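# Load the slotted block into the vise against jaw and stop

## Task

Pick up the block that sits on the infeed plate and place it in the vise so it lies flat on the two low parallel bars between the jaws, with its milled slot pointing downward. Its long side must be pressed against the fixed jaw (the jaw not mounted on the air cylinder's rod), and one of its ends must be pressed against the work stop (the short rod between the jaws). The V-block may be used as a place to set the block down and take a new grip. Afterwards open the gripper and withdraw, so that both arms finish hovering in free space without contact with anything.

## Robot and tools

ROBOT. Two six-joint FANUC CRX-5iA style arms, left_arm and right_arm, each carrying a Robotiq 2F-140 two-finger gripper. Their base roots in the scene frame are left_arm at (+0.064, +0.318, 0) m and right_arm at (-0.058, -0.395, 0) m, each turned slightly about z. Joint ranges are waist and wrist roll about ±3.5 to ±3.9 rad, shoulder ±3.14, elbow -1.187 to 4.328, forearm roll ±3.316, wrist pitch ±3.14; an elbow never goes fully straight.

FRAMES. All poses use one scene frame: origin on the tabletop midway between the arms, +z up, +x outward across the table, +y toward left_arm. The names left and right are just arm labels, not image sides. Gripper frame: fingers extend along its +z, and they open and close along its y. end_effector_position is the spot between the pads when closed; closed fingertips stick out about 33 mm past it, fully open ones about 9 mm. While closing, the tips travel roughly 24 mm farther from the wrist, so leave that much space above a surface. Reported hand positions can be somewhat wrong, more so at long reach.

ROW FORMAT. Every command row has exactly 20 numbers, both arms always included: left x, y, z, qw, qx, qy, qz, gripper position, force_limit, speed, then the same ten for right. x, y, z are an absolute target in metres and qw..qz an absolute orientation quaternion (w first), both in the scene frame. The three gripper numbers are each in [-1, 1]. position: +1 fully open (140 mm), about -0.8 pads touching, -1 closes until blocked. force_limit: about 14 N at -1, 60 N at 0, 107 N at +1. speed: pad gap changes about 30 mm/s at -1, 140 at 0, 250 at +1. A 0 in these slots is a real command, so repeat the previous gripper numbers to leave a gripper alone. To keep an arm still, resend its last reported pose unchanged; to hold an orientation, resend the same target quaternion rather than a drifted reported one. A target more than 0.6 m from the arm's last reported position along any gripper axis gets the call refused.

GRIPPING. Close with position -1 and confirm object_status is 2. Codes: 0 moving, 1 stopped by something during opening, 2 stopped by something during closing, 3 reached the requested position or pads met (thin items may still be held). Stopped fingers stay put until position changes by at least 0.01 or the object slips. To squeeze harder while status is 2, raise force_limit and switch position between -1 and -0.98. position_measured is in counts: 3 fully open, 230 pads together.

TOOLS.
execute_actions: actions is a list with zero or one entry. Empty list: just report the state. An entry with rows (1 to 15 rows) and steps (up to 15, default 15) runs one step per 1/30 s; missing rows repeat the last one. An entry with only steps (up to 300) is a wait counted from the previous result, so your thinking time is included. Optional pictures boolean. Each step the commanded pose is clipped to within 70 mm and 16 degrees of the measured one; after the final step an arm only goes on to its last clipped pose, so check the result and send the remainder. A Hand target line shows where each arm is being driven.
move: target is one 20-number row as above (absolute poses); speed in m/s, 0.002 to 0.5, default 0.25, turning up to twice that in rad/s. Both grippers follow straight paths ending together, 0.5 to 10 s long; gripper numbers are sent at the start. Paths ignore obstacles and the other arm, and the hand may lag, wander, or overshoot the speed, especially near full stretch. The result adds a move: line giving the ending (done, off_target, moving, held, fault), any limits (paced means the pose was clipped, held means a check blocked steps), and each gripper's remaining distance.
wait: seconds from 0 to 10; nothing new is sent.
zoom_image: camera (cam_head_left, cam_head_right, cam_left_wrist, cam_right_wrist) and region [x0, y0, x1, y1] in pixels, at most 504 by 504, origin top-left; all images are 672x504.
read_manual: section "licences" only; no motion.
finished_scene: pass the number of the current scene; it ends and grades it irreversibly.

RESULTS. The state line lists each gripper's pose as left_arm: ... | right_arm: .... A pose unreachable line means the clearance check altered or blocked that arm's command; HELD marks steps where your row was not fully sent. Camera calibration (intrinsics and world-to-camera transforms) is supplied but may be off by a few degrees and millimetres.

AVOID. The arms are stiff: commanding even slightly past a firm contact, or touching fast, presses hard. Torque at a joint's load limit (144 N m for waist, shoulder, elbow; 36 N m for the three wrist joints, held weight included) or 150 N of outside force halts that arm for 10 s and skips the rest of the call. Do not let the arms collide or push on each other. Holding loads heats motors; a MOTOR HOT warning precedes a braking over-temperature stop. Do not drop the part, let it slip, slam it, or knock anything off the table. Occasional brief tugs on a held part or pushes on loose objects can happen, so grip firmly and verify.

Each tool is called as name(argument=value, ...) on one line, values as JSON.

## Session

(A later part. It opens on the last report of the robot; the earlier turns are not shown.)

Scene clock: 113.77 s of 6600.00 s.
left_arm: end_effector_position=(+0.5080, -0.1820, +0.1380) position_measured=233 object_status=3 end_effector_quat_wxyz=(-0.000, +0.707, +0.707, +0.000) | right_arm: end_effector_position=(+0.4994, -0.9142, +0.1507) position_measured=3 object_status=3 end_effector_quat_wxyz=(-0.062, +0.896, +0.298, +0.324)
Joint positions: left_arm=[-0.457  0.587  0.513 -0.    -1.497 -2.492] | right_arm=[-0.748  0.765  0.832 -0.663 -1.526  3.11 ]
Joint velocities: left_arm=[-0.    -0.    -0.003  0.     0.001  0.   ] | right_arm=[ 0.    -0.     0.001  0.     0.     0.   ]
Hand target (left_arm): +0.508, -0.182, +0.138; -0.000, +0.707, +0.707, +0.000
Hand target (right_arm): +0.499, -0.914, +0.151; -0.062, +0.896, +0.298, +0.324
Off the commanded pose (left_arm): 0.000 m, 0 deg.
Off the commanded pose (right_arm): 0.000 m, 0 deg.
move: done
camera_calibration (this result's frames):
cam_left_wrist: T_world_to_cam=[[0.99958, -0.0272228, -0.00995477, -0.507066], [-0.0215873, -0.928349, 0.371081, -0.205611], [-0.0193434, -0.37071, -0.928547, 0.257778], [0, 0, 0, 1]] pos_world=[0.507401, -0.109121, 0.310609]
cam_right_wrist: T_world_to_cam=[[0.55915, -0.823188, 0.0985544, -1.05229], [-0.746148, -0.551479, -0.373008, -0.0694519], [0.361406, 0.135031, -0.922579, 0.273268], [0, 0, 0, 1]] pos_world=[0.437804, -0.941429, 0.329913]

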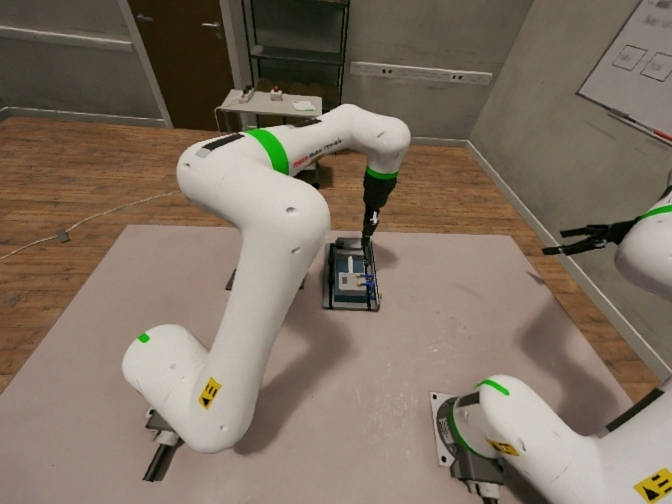

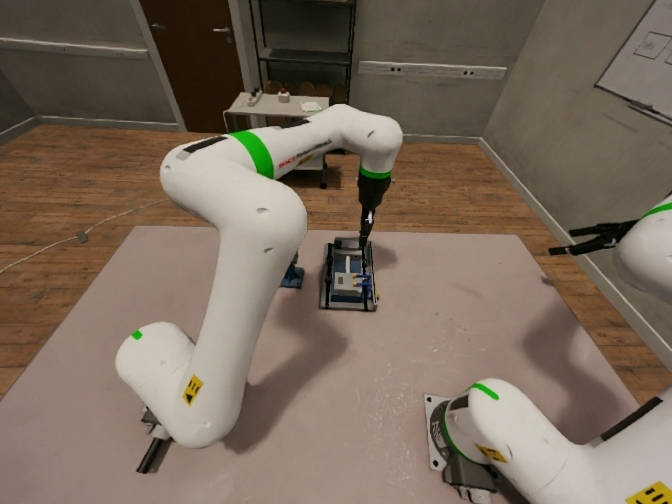

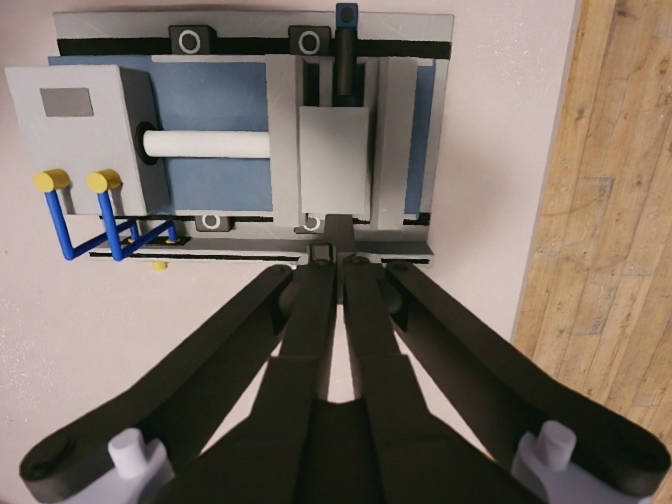

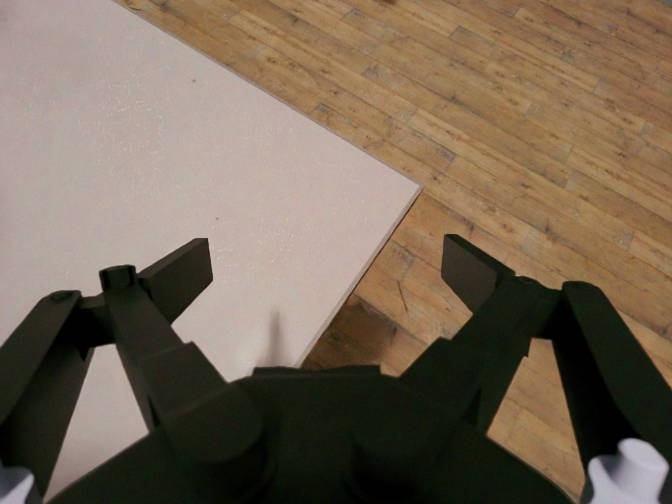

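move(target=[0.508,-0.187,0.139,0,0.707,0.707,0,-1,0,-0.5,0.4994,-0.9142,0.1507,-0.062,0.896,0.298,0.324,1,0,0], speed=0.04)

move(target=[0.468,-0.187,0.139,0,0.707,0.707,0,-1,0,-0.5,0.4994,-0.9142,0.1507,-0.062,0.896,0.298,0.324,1,0,0], speed=0.08)

move(target=[0.468,-0.14,0.139,0,0.707,0.707,0,-1,0,-0.5,0.4994,-0.9142,0.1507,-0.062,0.896,0.298,0.324,1,0,0], speed=0.08)

move(target=[0.483,-0.14,0.139,0,0.707,0.707,0,-1,0,-0.5,0.4994,-0.9142,0.1507,-0.062,0.896,0.298,0.324,1,0,0], speed=0.01)

zoom_image(camera="cam_left_wrist", region=[280,90,500,290])

Scene clock: 120.13 s of 6600.00 s.
left_arm: end_effector_position=(+0.5080, -0.1870, +0.1390) position_measured=233 object_status=3 end_effector_quat_wxyz=(+0.000, +0.707, +0.707, -0.000) | right_arm: end_effector_position=(+0.4994, -0.9142, +0.1507) position_measured=3 object_status=3 end_effector_quat_wxyz=(-0.062, +0.896, +0.298, +0.324)
Joint positions: left_arm=[-0.463  0.598  0.532  0.    -1.505 -2.486] | right_arm=[-0.748  0.765  0.832 -0.663 -1.526  3.11 ]
Joint velocities: left_arm=[-0.001 -0.     0.001  0.    -0.001 -0.   ] | right_arm=[-0.    -0.    -0.001 -0.    -0.    -0.001]
Hand target (left_arm): +0.508, -0.187, +0.139; +0.000, +0.707, +0.707, -0.000
Hand target (right_arm): +0.499, -0.914, +0.151; -0.062, +0.896, +0.298, +0.324
Off the commanded pose (left_arm): 0.000 m, 0 deg.
Off the commanded pose (right_arm): 0.000 m, 0 deg.
After step 90, 2.67 s passed at rest.
move: done
camera_calibration (this result's frames):
cam_left_wrist: T_world_to_cam=[[0.999581, -0.0271597, -0.00996849, -0.507235], [-0.0215216, -0.928313, 0.371177, -0.210714], [-0.0193349, -0.370807, -0.928509, 0.256852], [0, 0, 0, 1]] pos_world=[0.507454, -0.114142, 0.311645]
cam_right_wrist: T_world_to_cam=[[0.559151, -0.823187, 0.098555, -1.05229], [-0.746148, -0.551479, -0.373008, -0.0694521], [0.361406, 0.135031, -0.922579, 0.273268], [0, 0, 0, 1]] pos_world=[0.437804, -0.941429, 0.329913]

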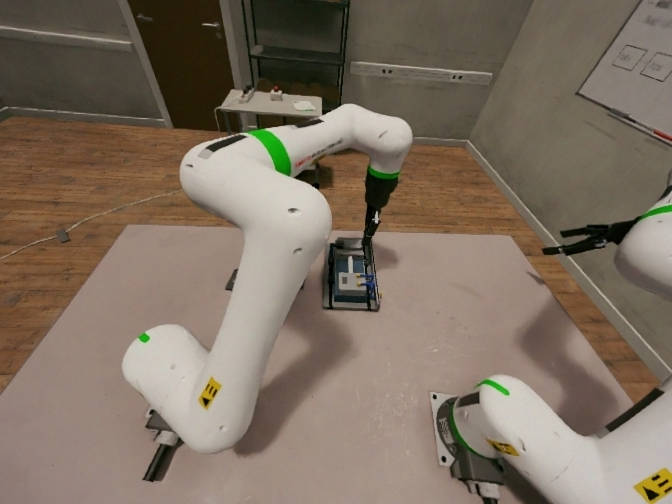

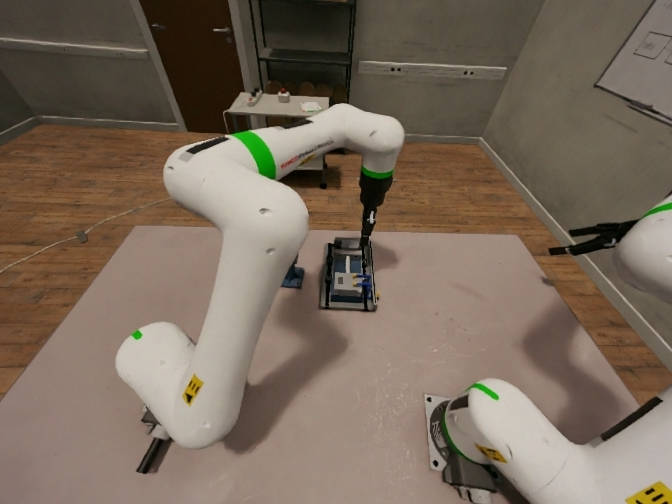

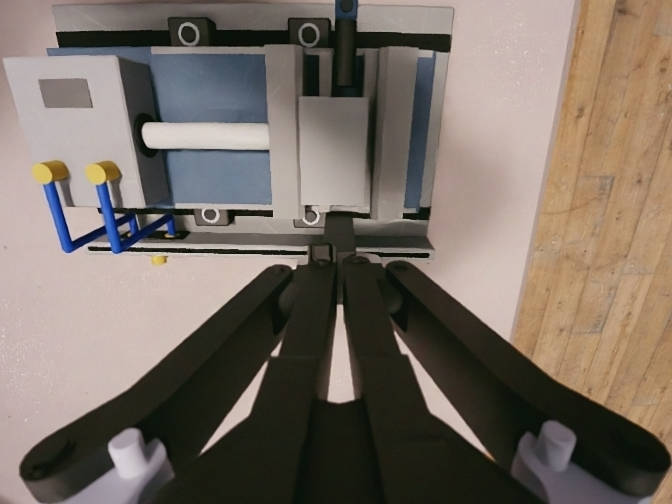

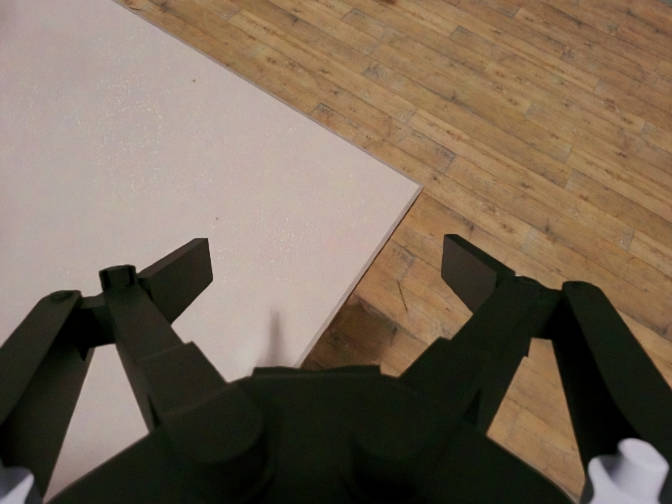

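Scene clock: 120.93 s of 6600.00 s.
left_arm: end_effector_position=(+0.4680, -0.1870, +0.1389) position_measured=233 object_status=3 end_effector_quat_wxyz=(+0.000, +0.707, +0.707, -0.000) | right_arm: end_effector_position=(+0.4994, -0.9142, +0.1507) position_measured=3 object_status=3 end_effector_quat_wxyz=(-0.062, +0.896, +0.298, +0.324)
Joint positions: left_arm=[-0.501  0.526  0.423  0.    -1.468 -2.448] | right_arm=[-0.748  0.765  0.832 -0.663 -1.526  3.11 ]
Joint velocities: left_arm=[-0.    -0.     0.002 -0.    -0.001 -0.   ] | right_arm=[-0.    -0.     0.001 -0.001 -0.     0.   ]
Hand target (left_arm): +0.468, -0.187, +0.139; +0.000, +0.707, +0.707, -0.000
Hand target (right_arm): +0.499, -0.914, +0.151; -0.062, +0.896, +0.298, +0.324
Off the commanded pose (left_arm): 0.000 m, 0 deg.
Off the commanded pose (right_arm): 0.000 m, 0 deg.
move: done
camera_calibration (this result's frames):
cam_left_wrist: T_world_to_cam=[[0.99958, -0.0272066, -0.00995615, -0.467247], [-0.0215695, -0.928308, 0.371187, -0.211478], [-0.0193411, -0.370816, -0.928505, 0.256033], [0, 0, 0, 1]] pos_world=[0.467441, -0.114087, 0.311574]
cam_right_wrist: T_world_to_cam=[[0.559151, -0.823187, 0.0985548, -1.05229], [-0.746148, -0.551479, -0.373008, -0.0694521], [0.361406, 0.135031, -0.922579, 0.273268], [0, 0, 0, 1]] pos_world=[0.437804, -0.941429, 0.329913]

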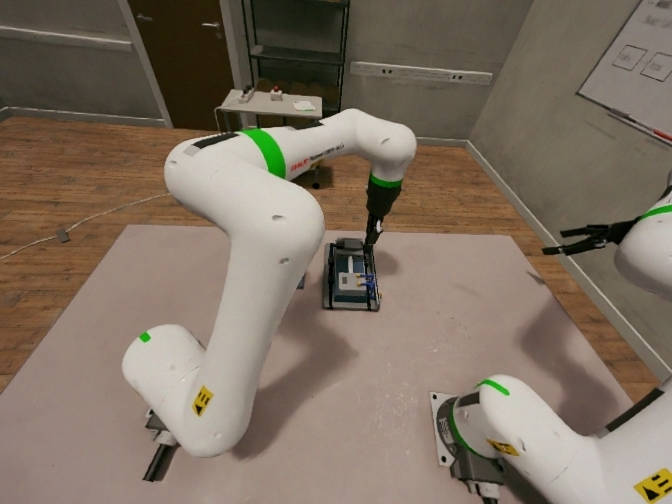

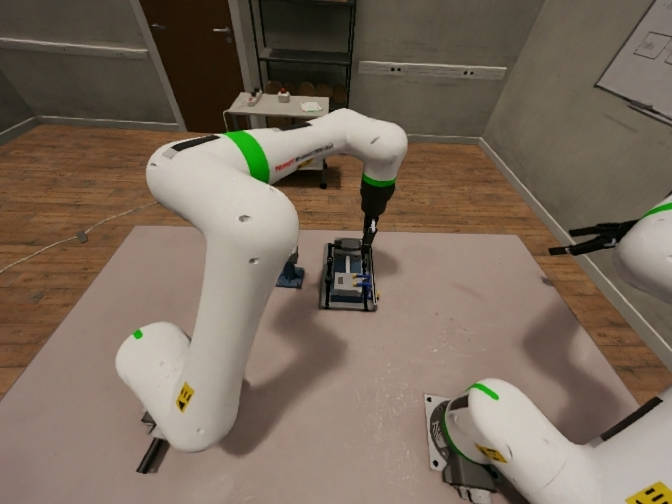

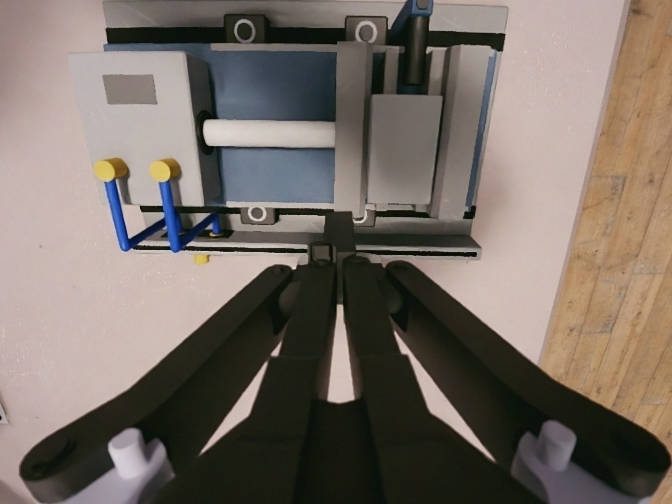

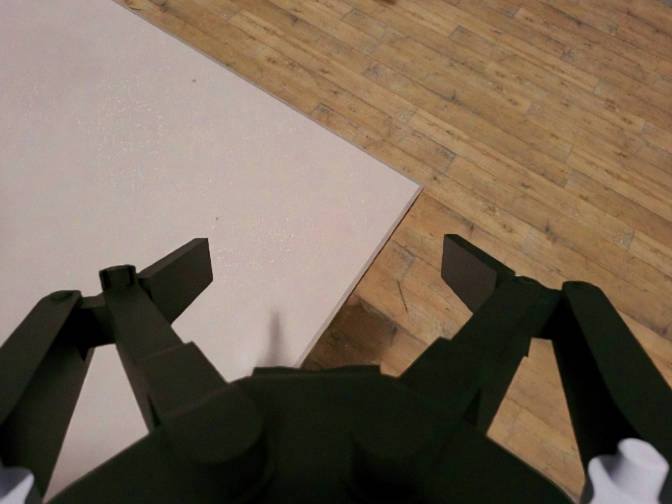

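Scene clock: 121.83 s of 6600.00 s.
left_arm: end_effector_position=(+0.4679, -0.1400, +0.1389) position_measured=233 object_status=3 end_effector_quat_wxyz=(-0.000, +0.707, +0.707, +0.000) | right_arm: end_effector_position=(+0.4994, -0.9142, +0.1507) position_measured=3 object_status=3 end_effector_quat_wxyz=(-0.062, +0.896, +0.298, +0.324)
Joint positions: left_arm=[-0.441  0.431  0.286 -0.    -1.426 -2.508] | right_arm=[-0.748  0.765  0.832 -0.663 -1.526  3.11 ]
Joint velocities: left_arm=[ 0.001 -0.001  0.001  0.001  0.001 -0.001] | right_arm=[-0.    -0.001  0.001 -0.002 -0.    -0.   ]
Hand target (left_arm): +0.468, -0.140, +0.139; -0.000, +0.707, +0.707, +0.000
Hand target (right_arm): +0.499, -0.914, +0.151; -0.062, +0.896, +0.298, +0.324
Off the commanded pose (left_arm): 0.000 m, 0 deg.
Off the commanded pose (right_arm): 0.000 m, 0 deg.
move: done
camera_calibration (this result's frames):
cam_left_wrist: T_world_to_cam=[[0.999579, -0.0272562, -0.00998593, -0.465884], [-0.0216081, -0.928375, 0.371015, -0.167817], [-0.0193831, -0.370643, -0.928573, 0.273496], [0, 0, 0, 1]] pos_world=[0.467363, -0.0671257, 0.311571]
cam_right_wrist: T_world_to_cam=[[0.559151, -0.823187, 0.0985549, -1.05229], [-0.746148, -0.551479, -0.373008, -0.0694521], [0.361406, 0.135031, -0.922579, 0.273268], [0, 0, 0, 1]] pos_world=[0.437804, -0.941429, 0.329913]

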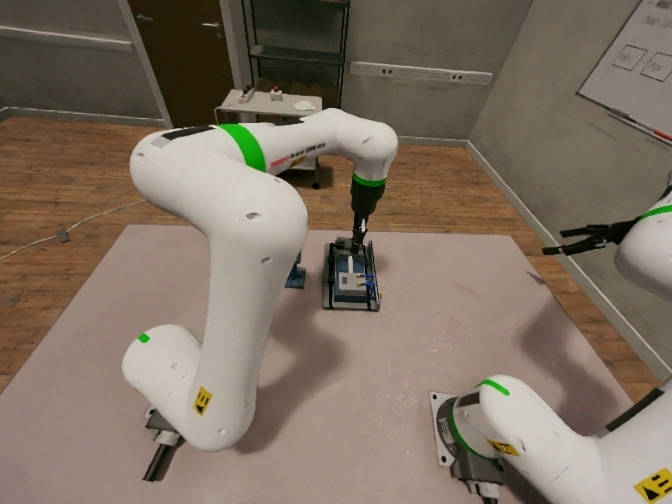

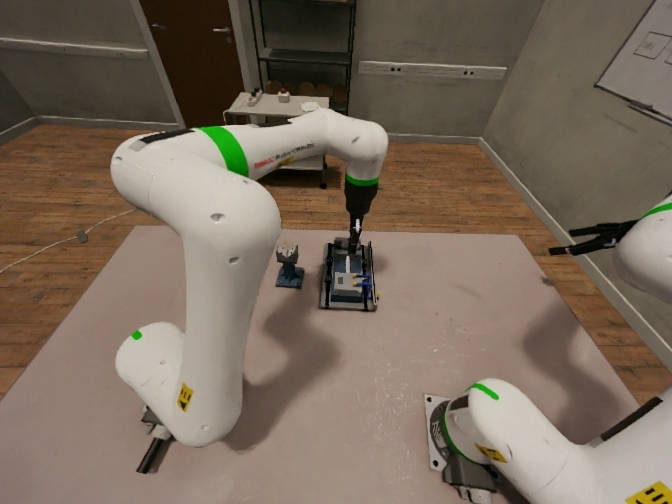

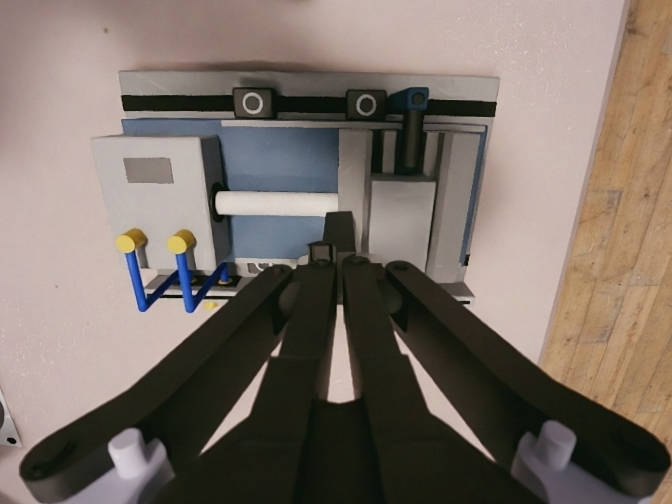

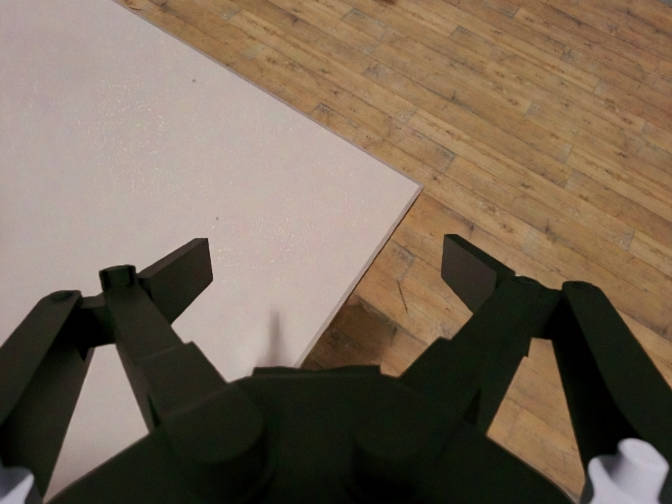

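Scene clock: 123.57 s of 6600.00 s.
left_arm: end_effector_position=(+0.4830, -0.1400, +0.1390) position_measured=233 object_status=3 end_effector_quat_wxyz=(-0.000, +0.707, +0.707, +0.000) | right_arm: end_effector_position=(+0.4994, -0.9142, +0.1507) position_measured=3 object_status=3 end_effector_quat_wxyz=(-0.062, +0.896, +0.298, +0.324)
Joint positions: left_arm=[-0.427  0.457  0.323 -0.    -1.437 -2.522] | right_arm=[-0.748  0.765  0.832 -0.663 -1.526  3.11 ]
Joint velocities: left_arm=[ 0.001 -0.001  0.001  0.     0.002  0.   ] | right_arm=[-0.     0.001  0.002 -0.001 -0.     0.   ]
Hand target (left_arm): +0.483, -0.140, +0.139; -0.000, +0.707, +0.707, +0.000
Hand target (right_arm): +0.499, -0.914, +0.151; -0.062, +0.896, +0.298, +0.324
Off the commanded pose (left_arm): 0.000 m, 0 deg.
Off the commanded pose (right_arm): 0.000 m, 0 deg.
move: done
camera_calibration (this result's frames):
cam_left_wrist: T_world_to_cam=[[0.999581, -0.0271645, -0.00996472, -0.480962], [-0.0215285, -0.928333, 0.371126, -0.167618], [-0.019332, -0.370756, -0.928529, 0.27381], [0, 0, 0, 1]] pos_world=[0.482445, -0.0671538, 0.311656]
cam_right_wrist: T_world_to_cam=[[0.559151, -0.823187, 0.0985548, -1.05229], [-0.746148, -0.551479, -0.373008, -0.0694519], [0.361406, 0.135031, -0.922579, 0.273268], [0, 0, 0, 1]] pos_world=[0.437804, -0.941429, 0.329913]

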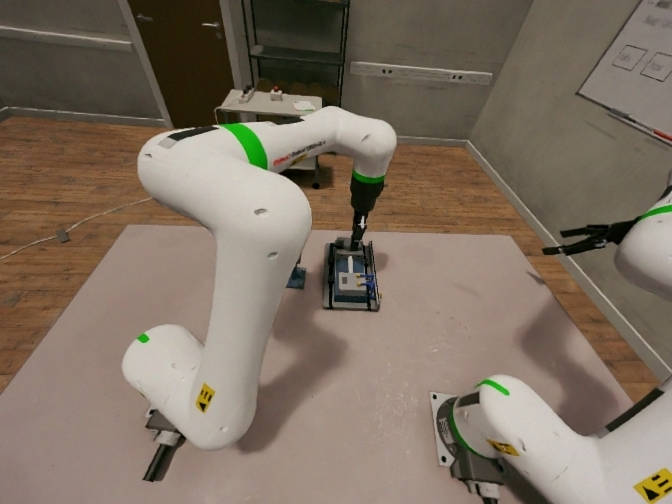

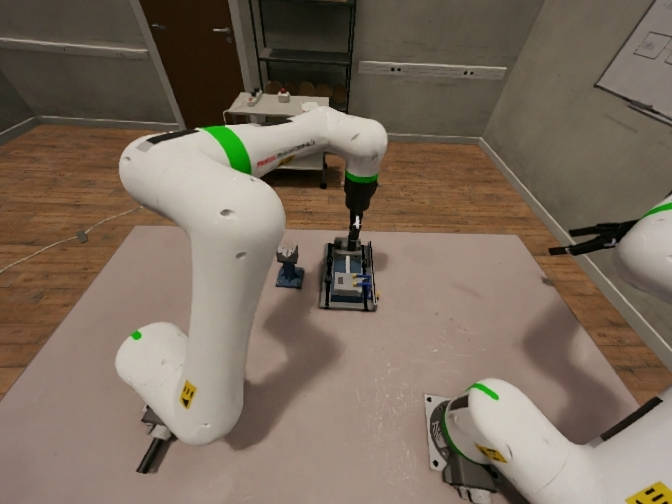

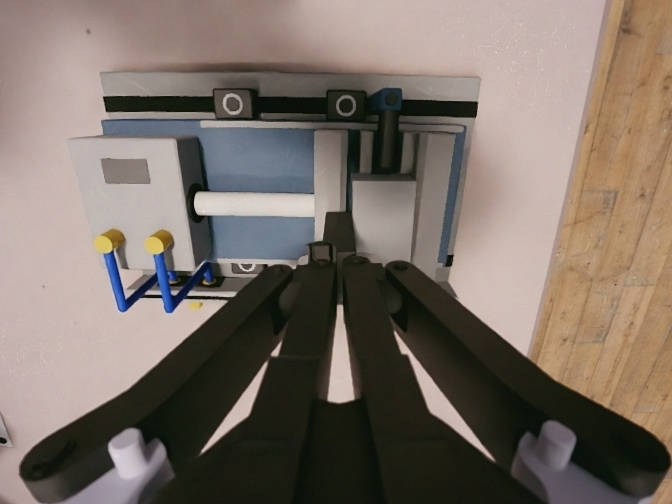

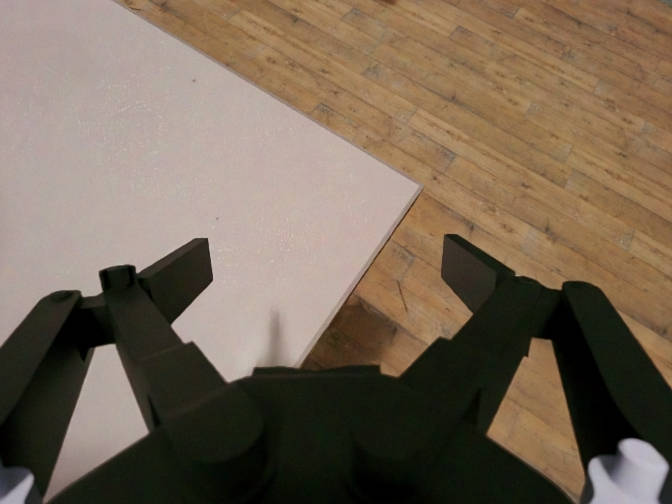

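Region (280, 90, 500, 290) of cam_left_wrist's 672x504 image, scaled by 2.291, with more detail than that image has; it fills the top 458 rows of this view, and the rest is white.

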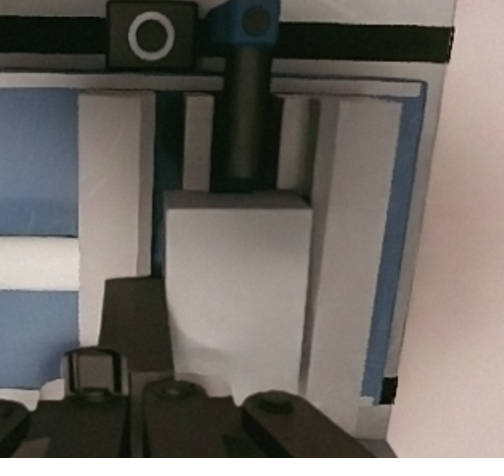

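move(target=[0.488,-0.14,0.139,0,0.707,0.707,0,-1,0,-0.5,0.4994,-0.9142,0.1507,-0.062,0.896,0.298,0.324,1,0,0], speed=0.004)

zoom_image(camera="cam_left_wrist", region=[280,90,500,290])

Scene clock: 129.60 s of 6600.00 s.
left_arm: end_effector_position=(+0.4879, -0.1400, +0.1390) position_measured=233 object_status=3 end_effector_quat_wxyz=(-0.000, +0.707, +0.707, -0.000) | right_arm: end_effector_position=(+0.4994, -0.9142, +0.1507) position_measured=3 object_status=3 end_effector_quat_wxyz=(-0.062, +0.896, +0.298, +0.324)
Joint positions: left_arm=[-0.422  0.466  0.336  0.    -1.441 -2.527] | right_arm=[-0.748  0.765  0.832 -0.663 -1.526  3.11 ]
Joint velocities: left_arm=[ 0.001  0.     0.     0.    -0.001  0.   ] | right_arm=[-0. -0.  0. -0.  0.  0.]
Hand target (left_arm): +0.488, -0.140, +0.139; -0.000, +0.707, +0.707, +0.000
Hand target (right_arm): +0.499, -0.914, +0.151; -0.062, +0.896, +0.298, +0.324
Off the commanded pose (left_arm): 0.000 m, 0 deg.
Off the commanded pose (right_arm): 0.000 m, 0 deg.
After step 90, 1.57 s passed at rest.
move: done
camera_calibration (this result's frames):
cam_left_wrist: T_world_to_cam=[[0.999578, -0.0271885, -0.0102392, -0.485801], [-0.0214502, -0.928355, 0.371074, -0.167514], [-0.0195946, -0.370698, -0.928547, 0.274043], [0, 0, 0, 1]] pos_world=[0.487373, -0.0671334, 0.311647]
cam_right_wrist: T_world_to_cam=[[0.559151, -0.823187, 0.0985546, -1.05229], [-0.746148, -0.551479, -0.373008, -0.0694521], [0.361406, 0.135031, -0.922579, 0.273268], [0, 0, 0, 1]] pos_world=[0.437804, -0.941429, 0.329913]

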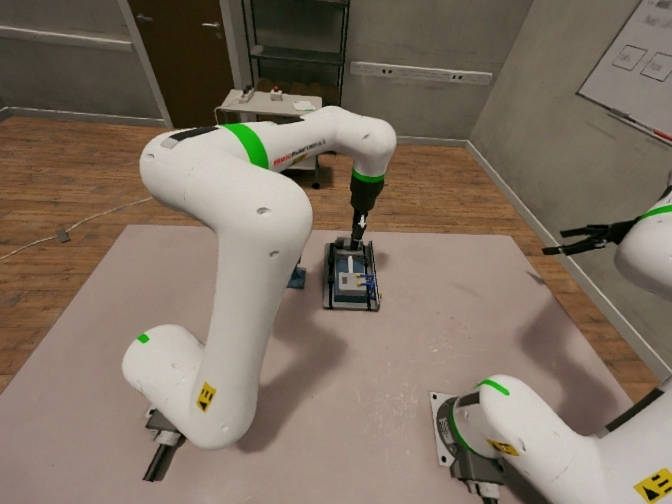

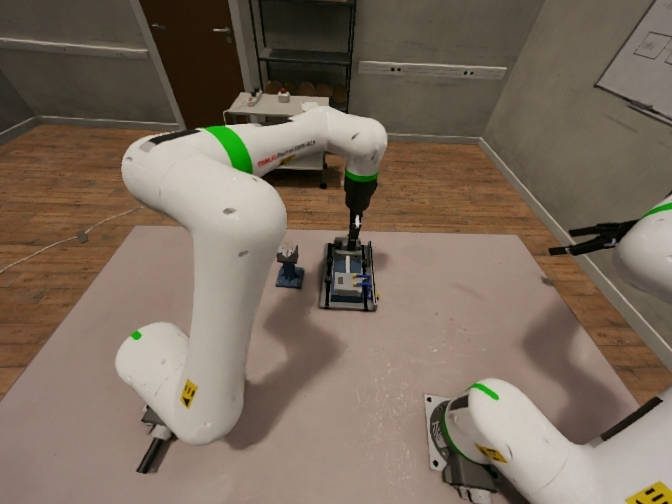

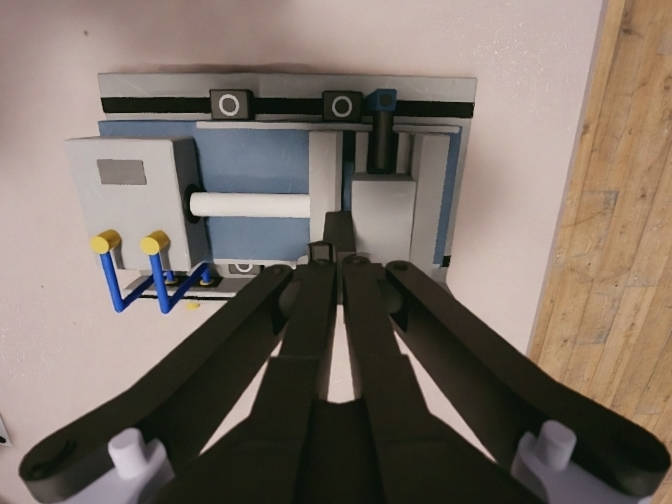

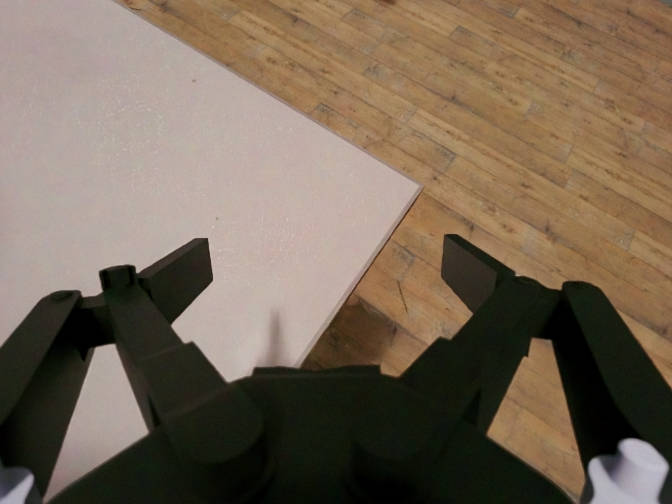

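Region (280, 90, 500, 290) of cam_left_wrist's 672x504 image, scaled by 2.291, with more detail than that image has; it fills the top 458 rows of this view, and the rest is white.

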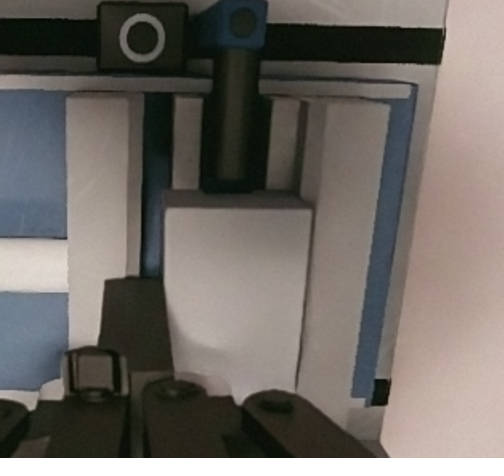

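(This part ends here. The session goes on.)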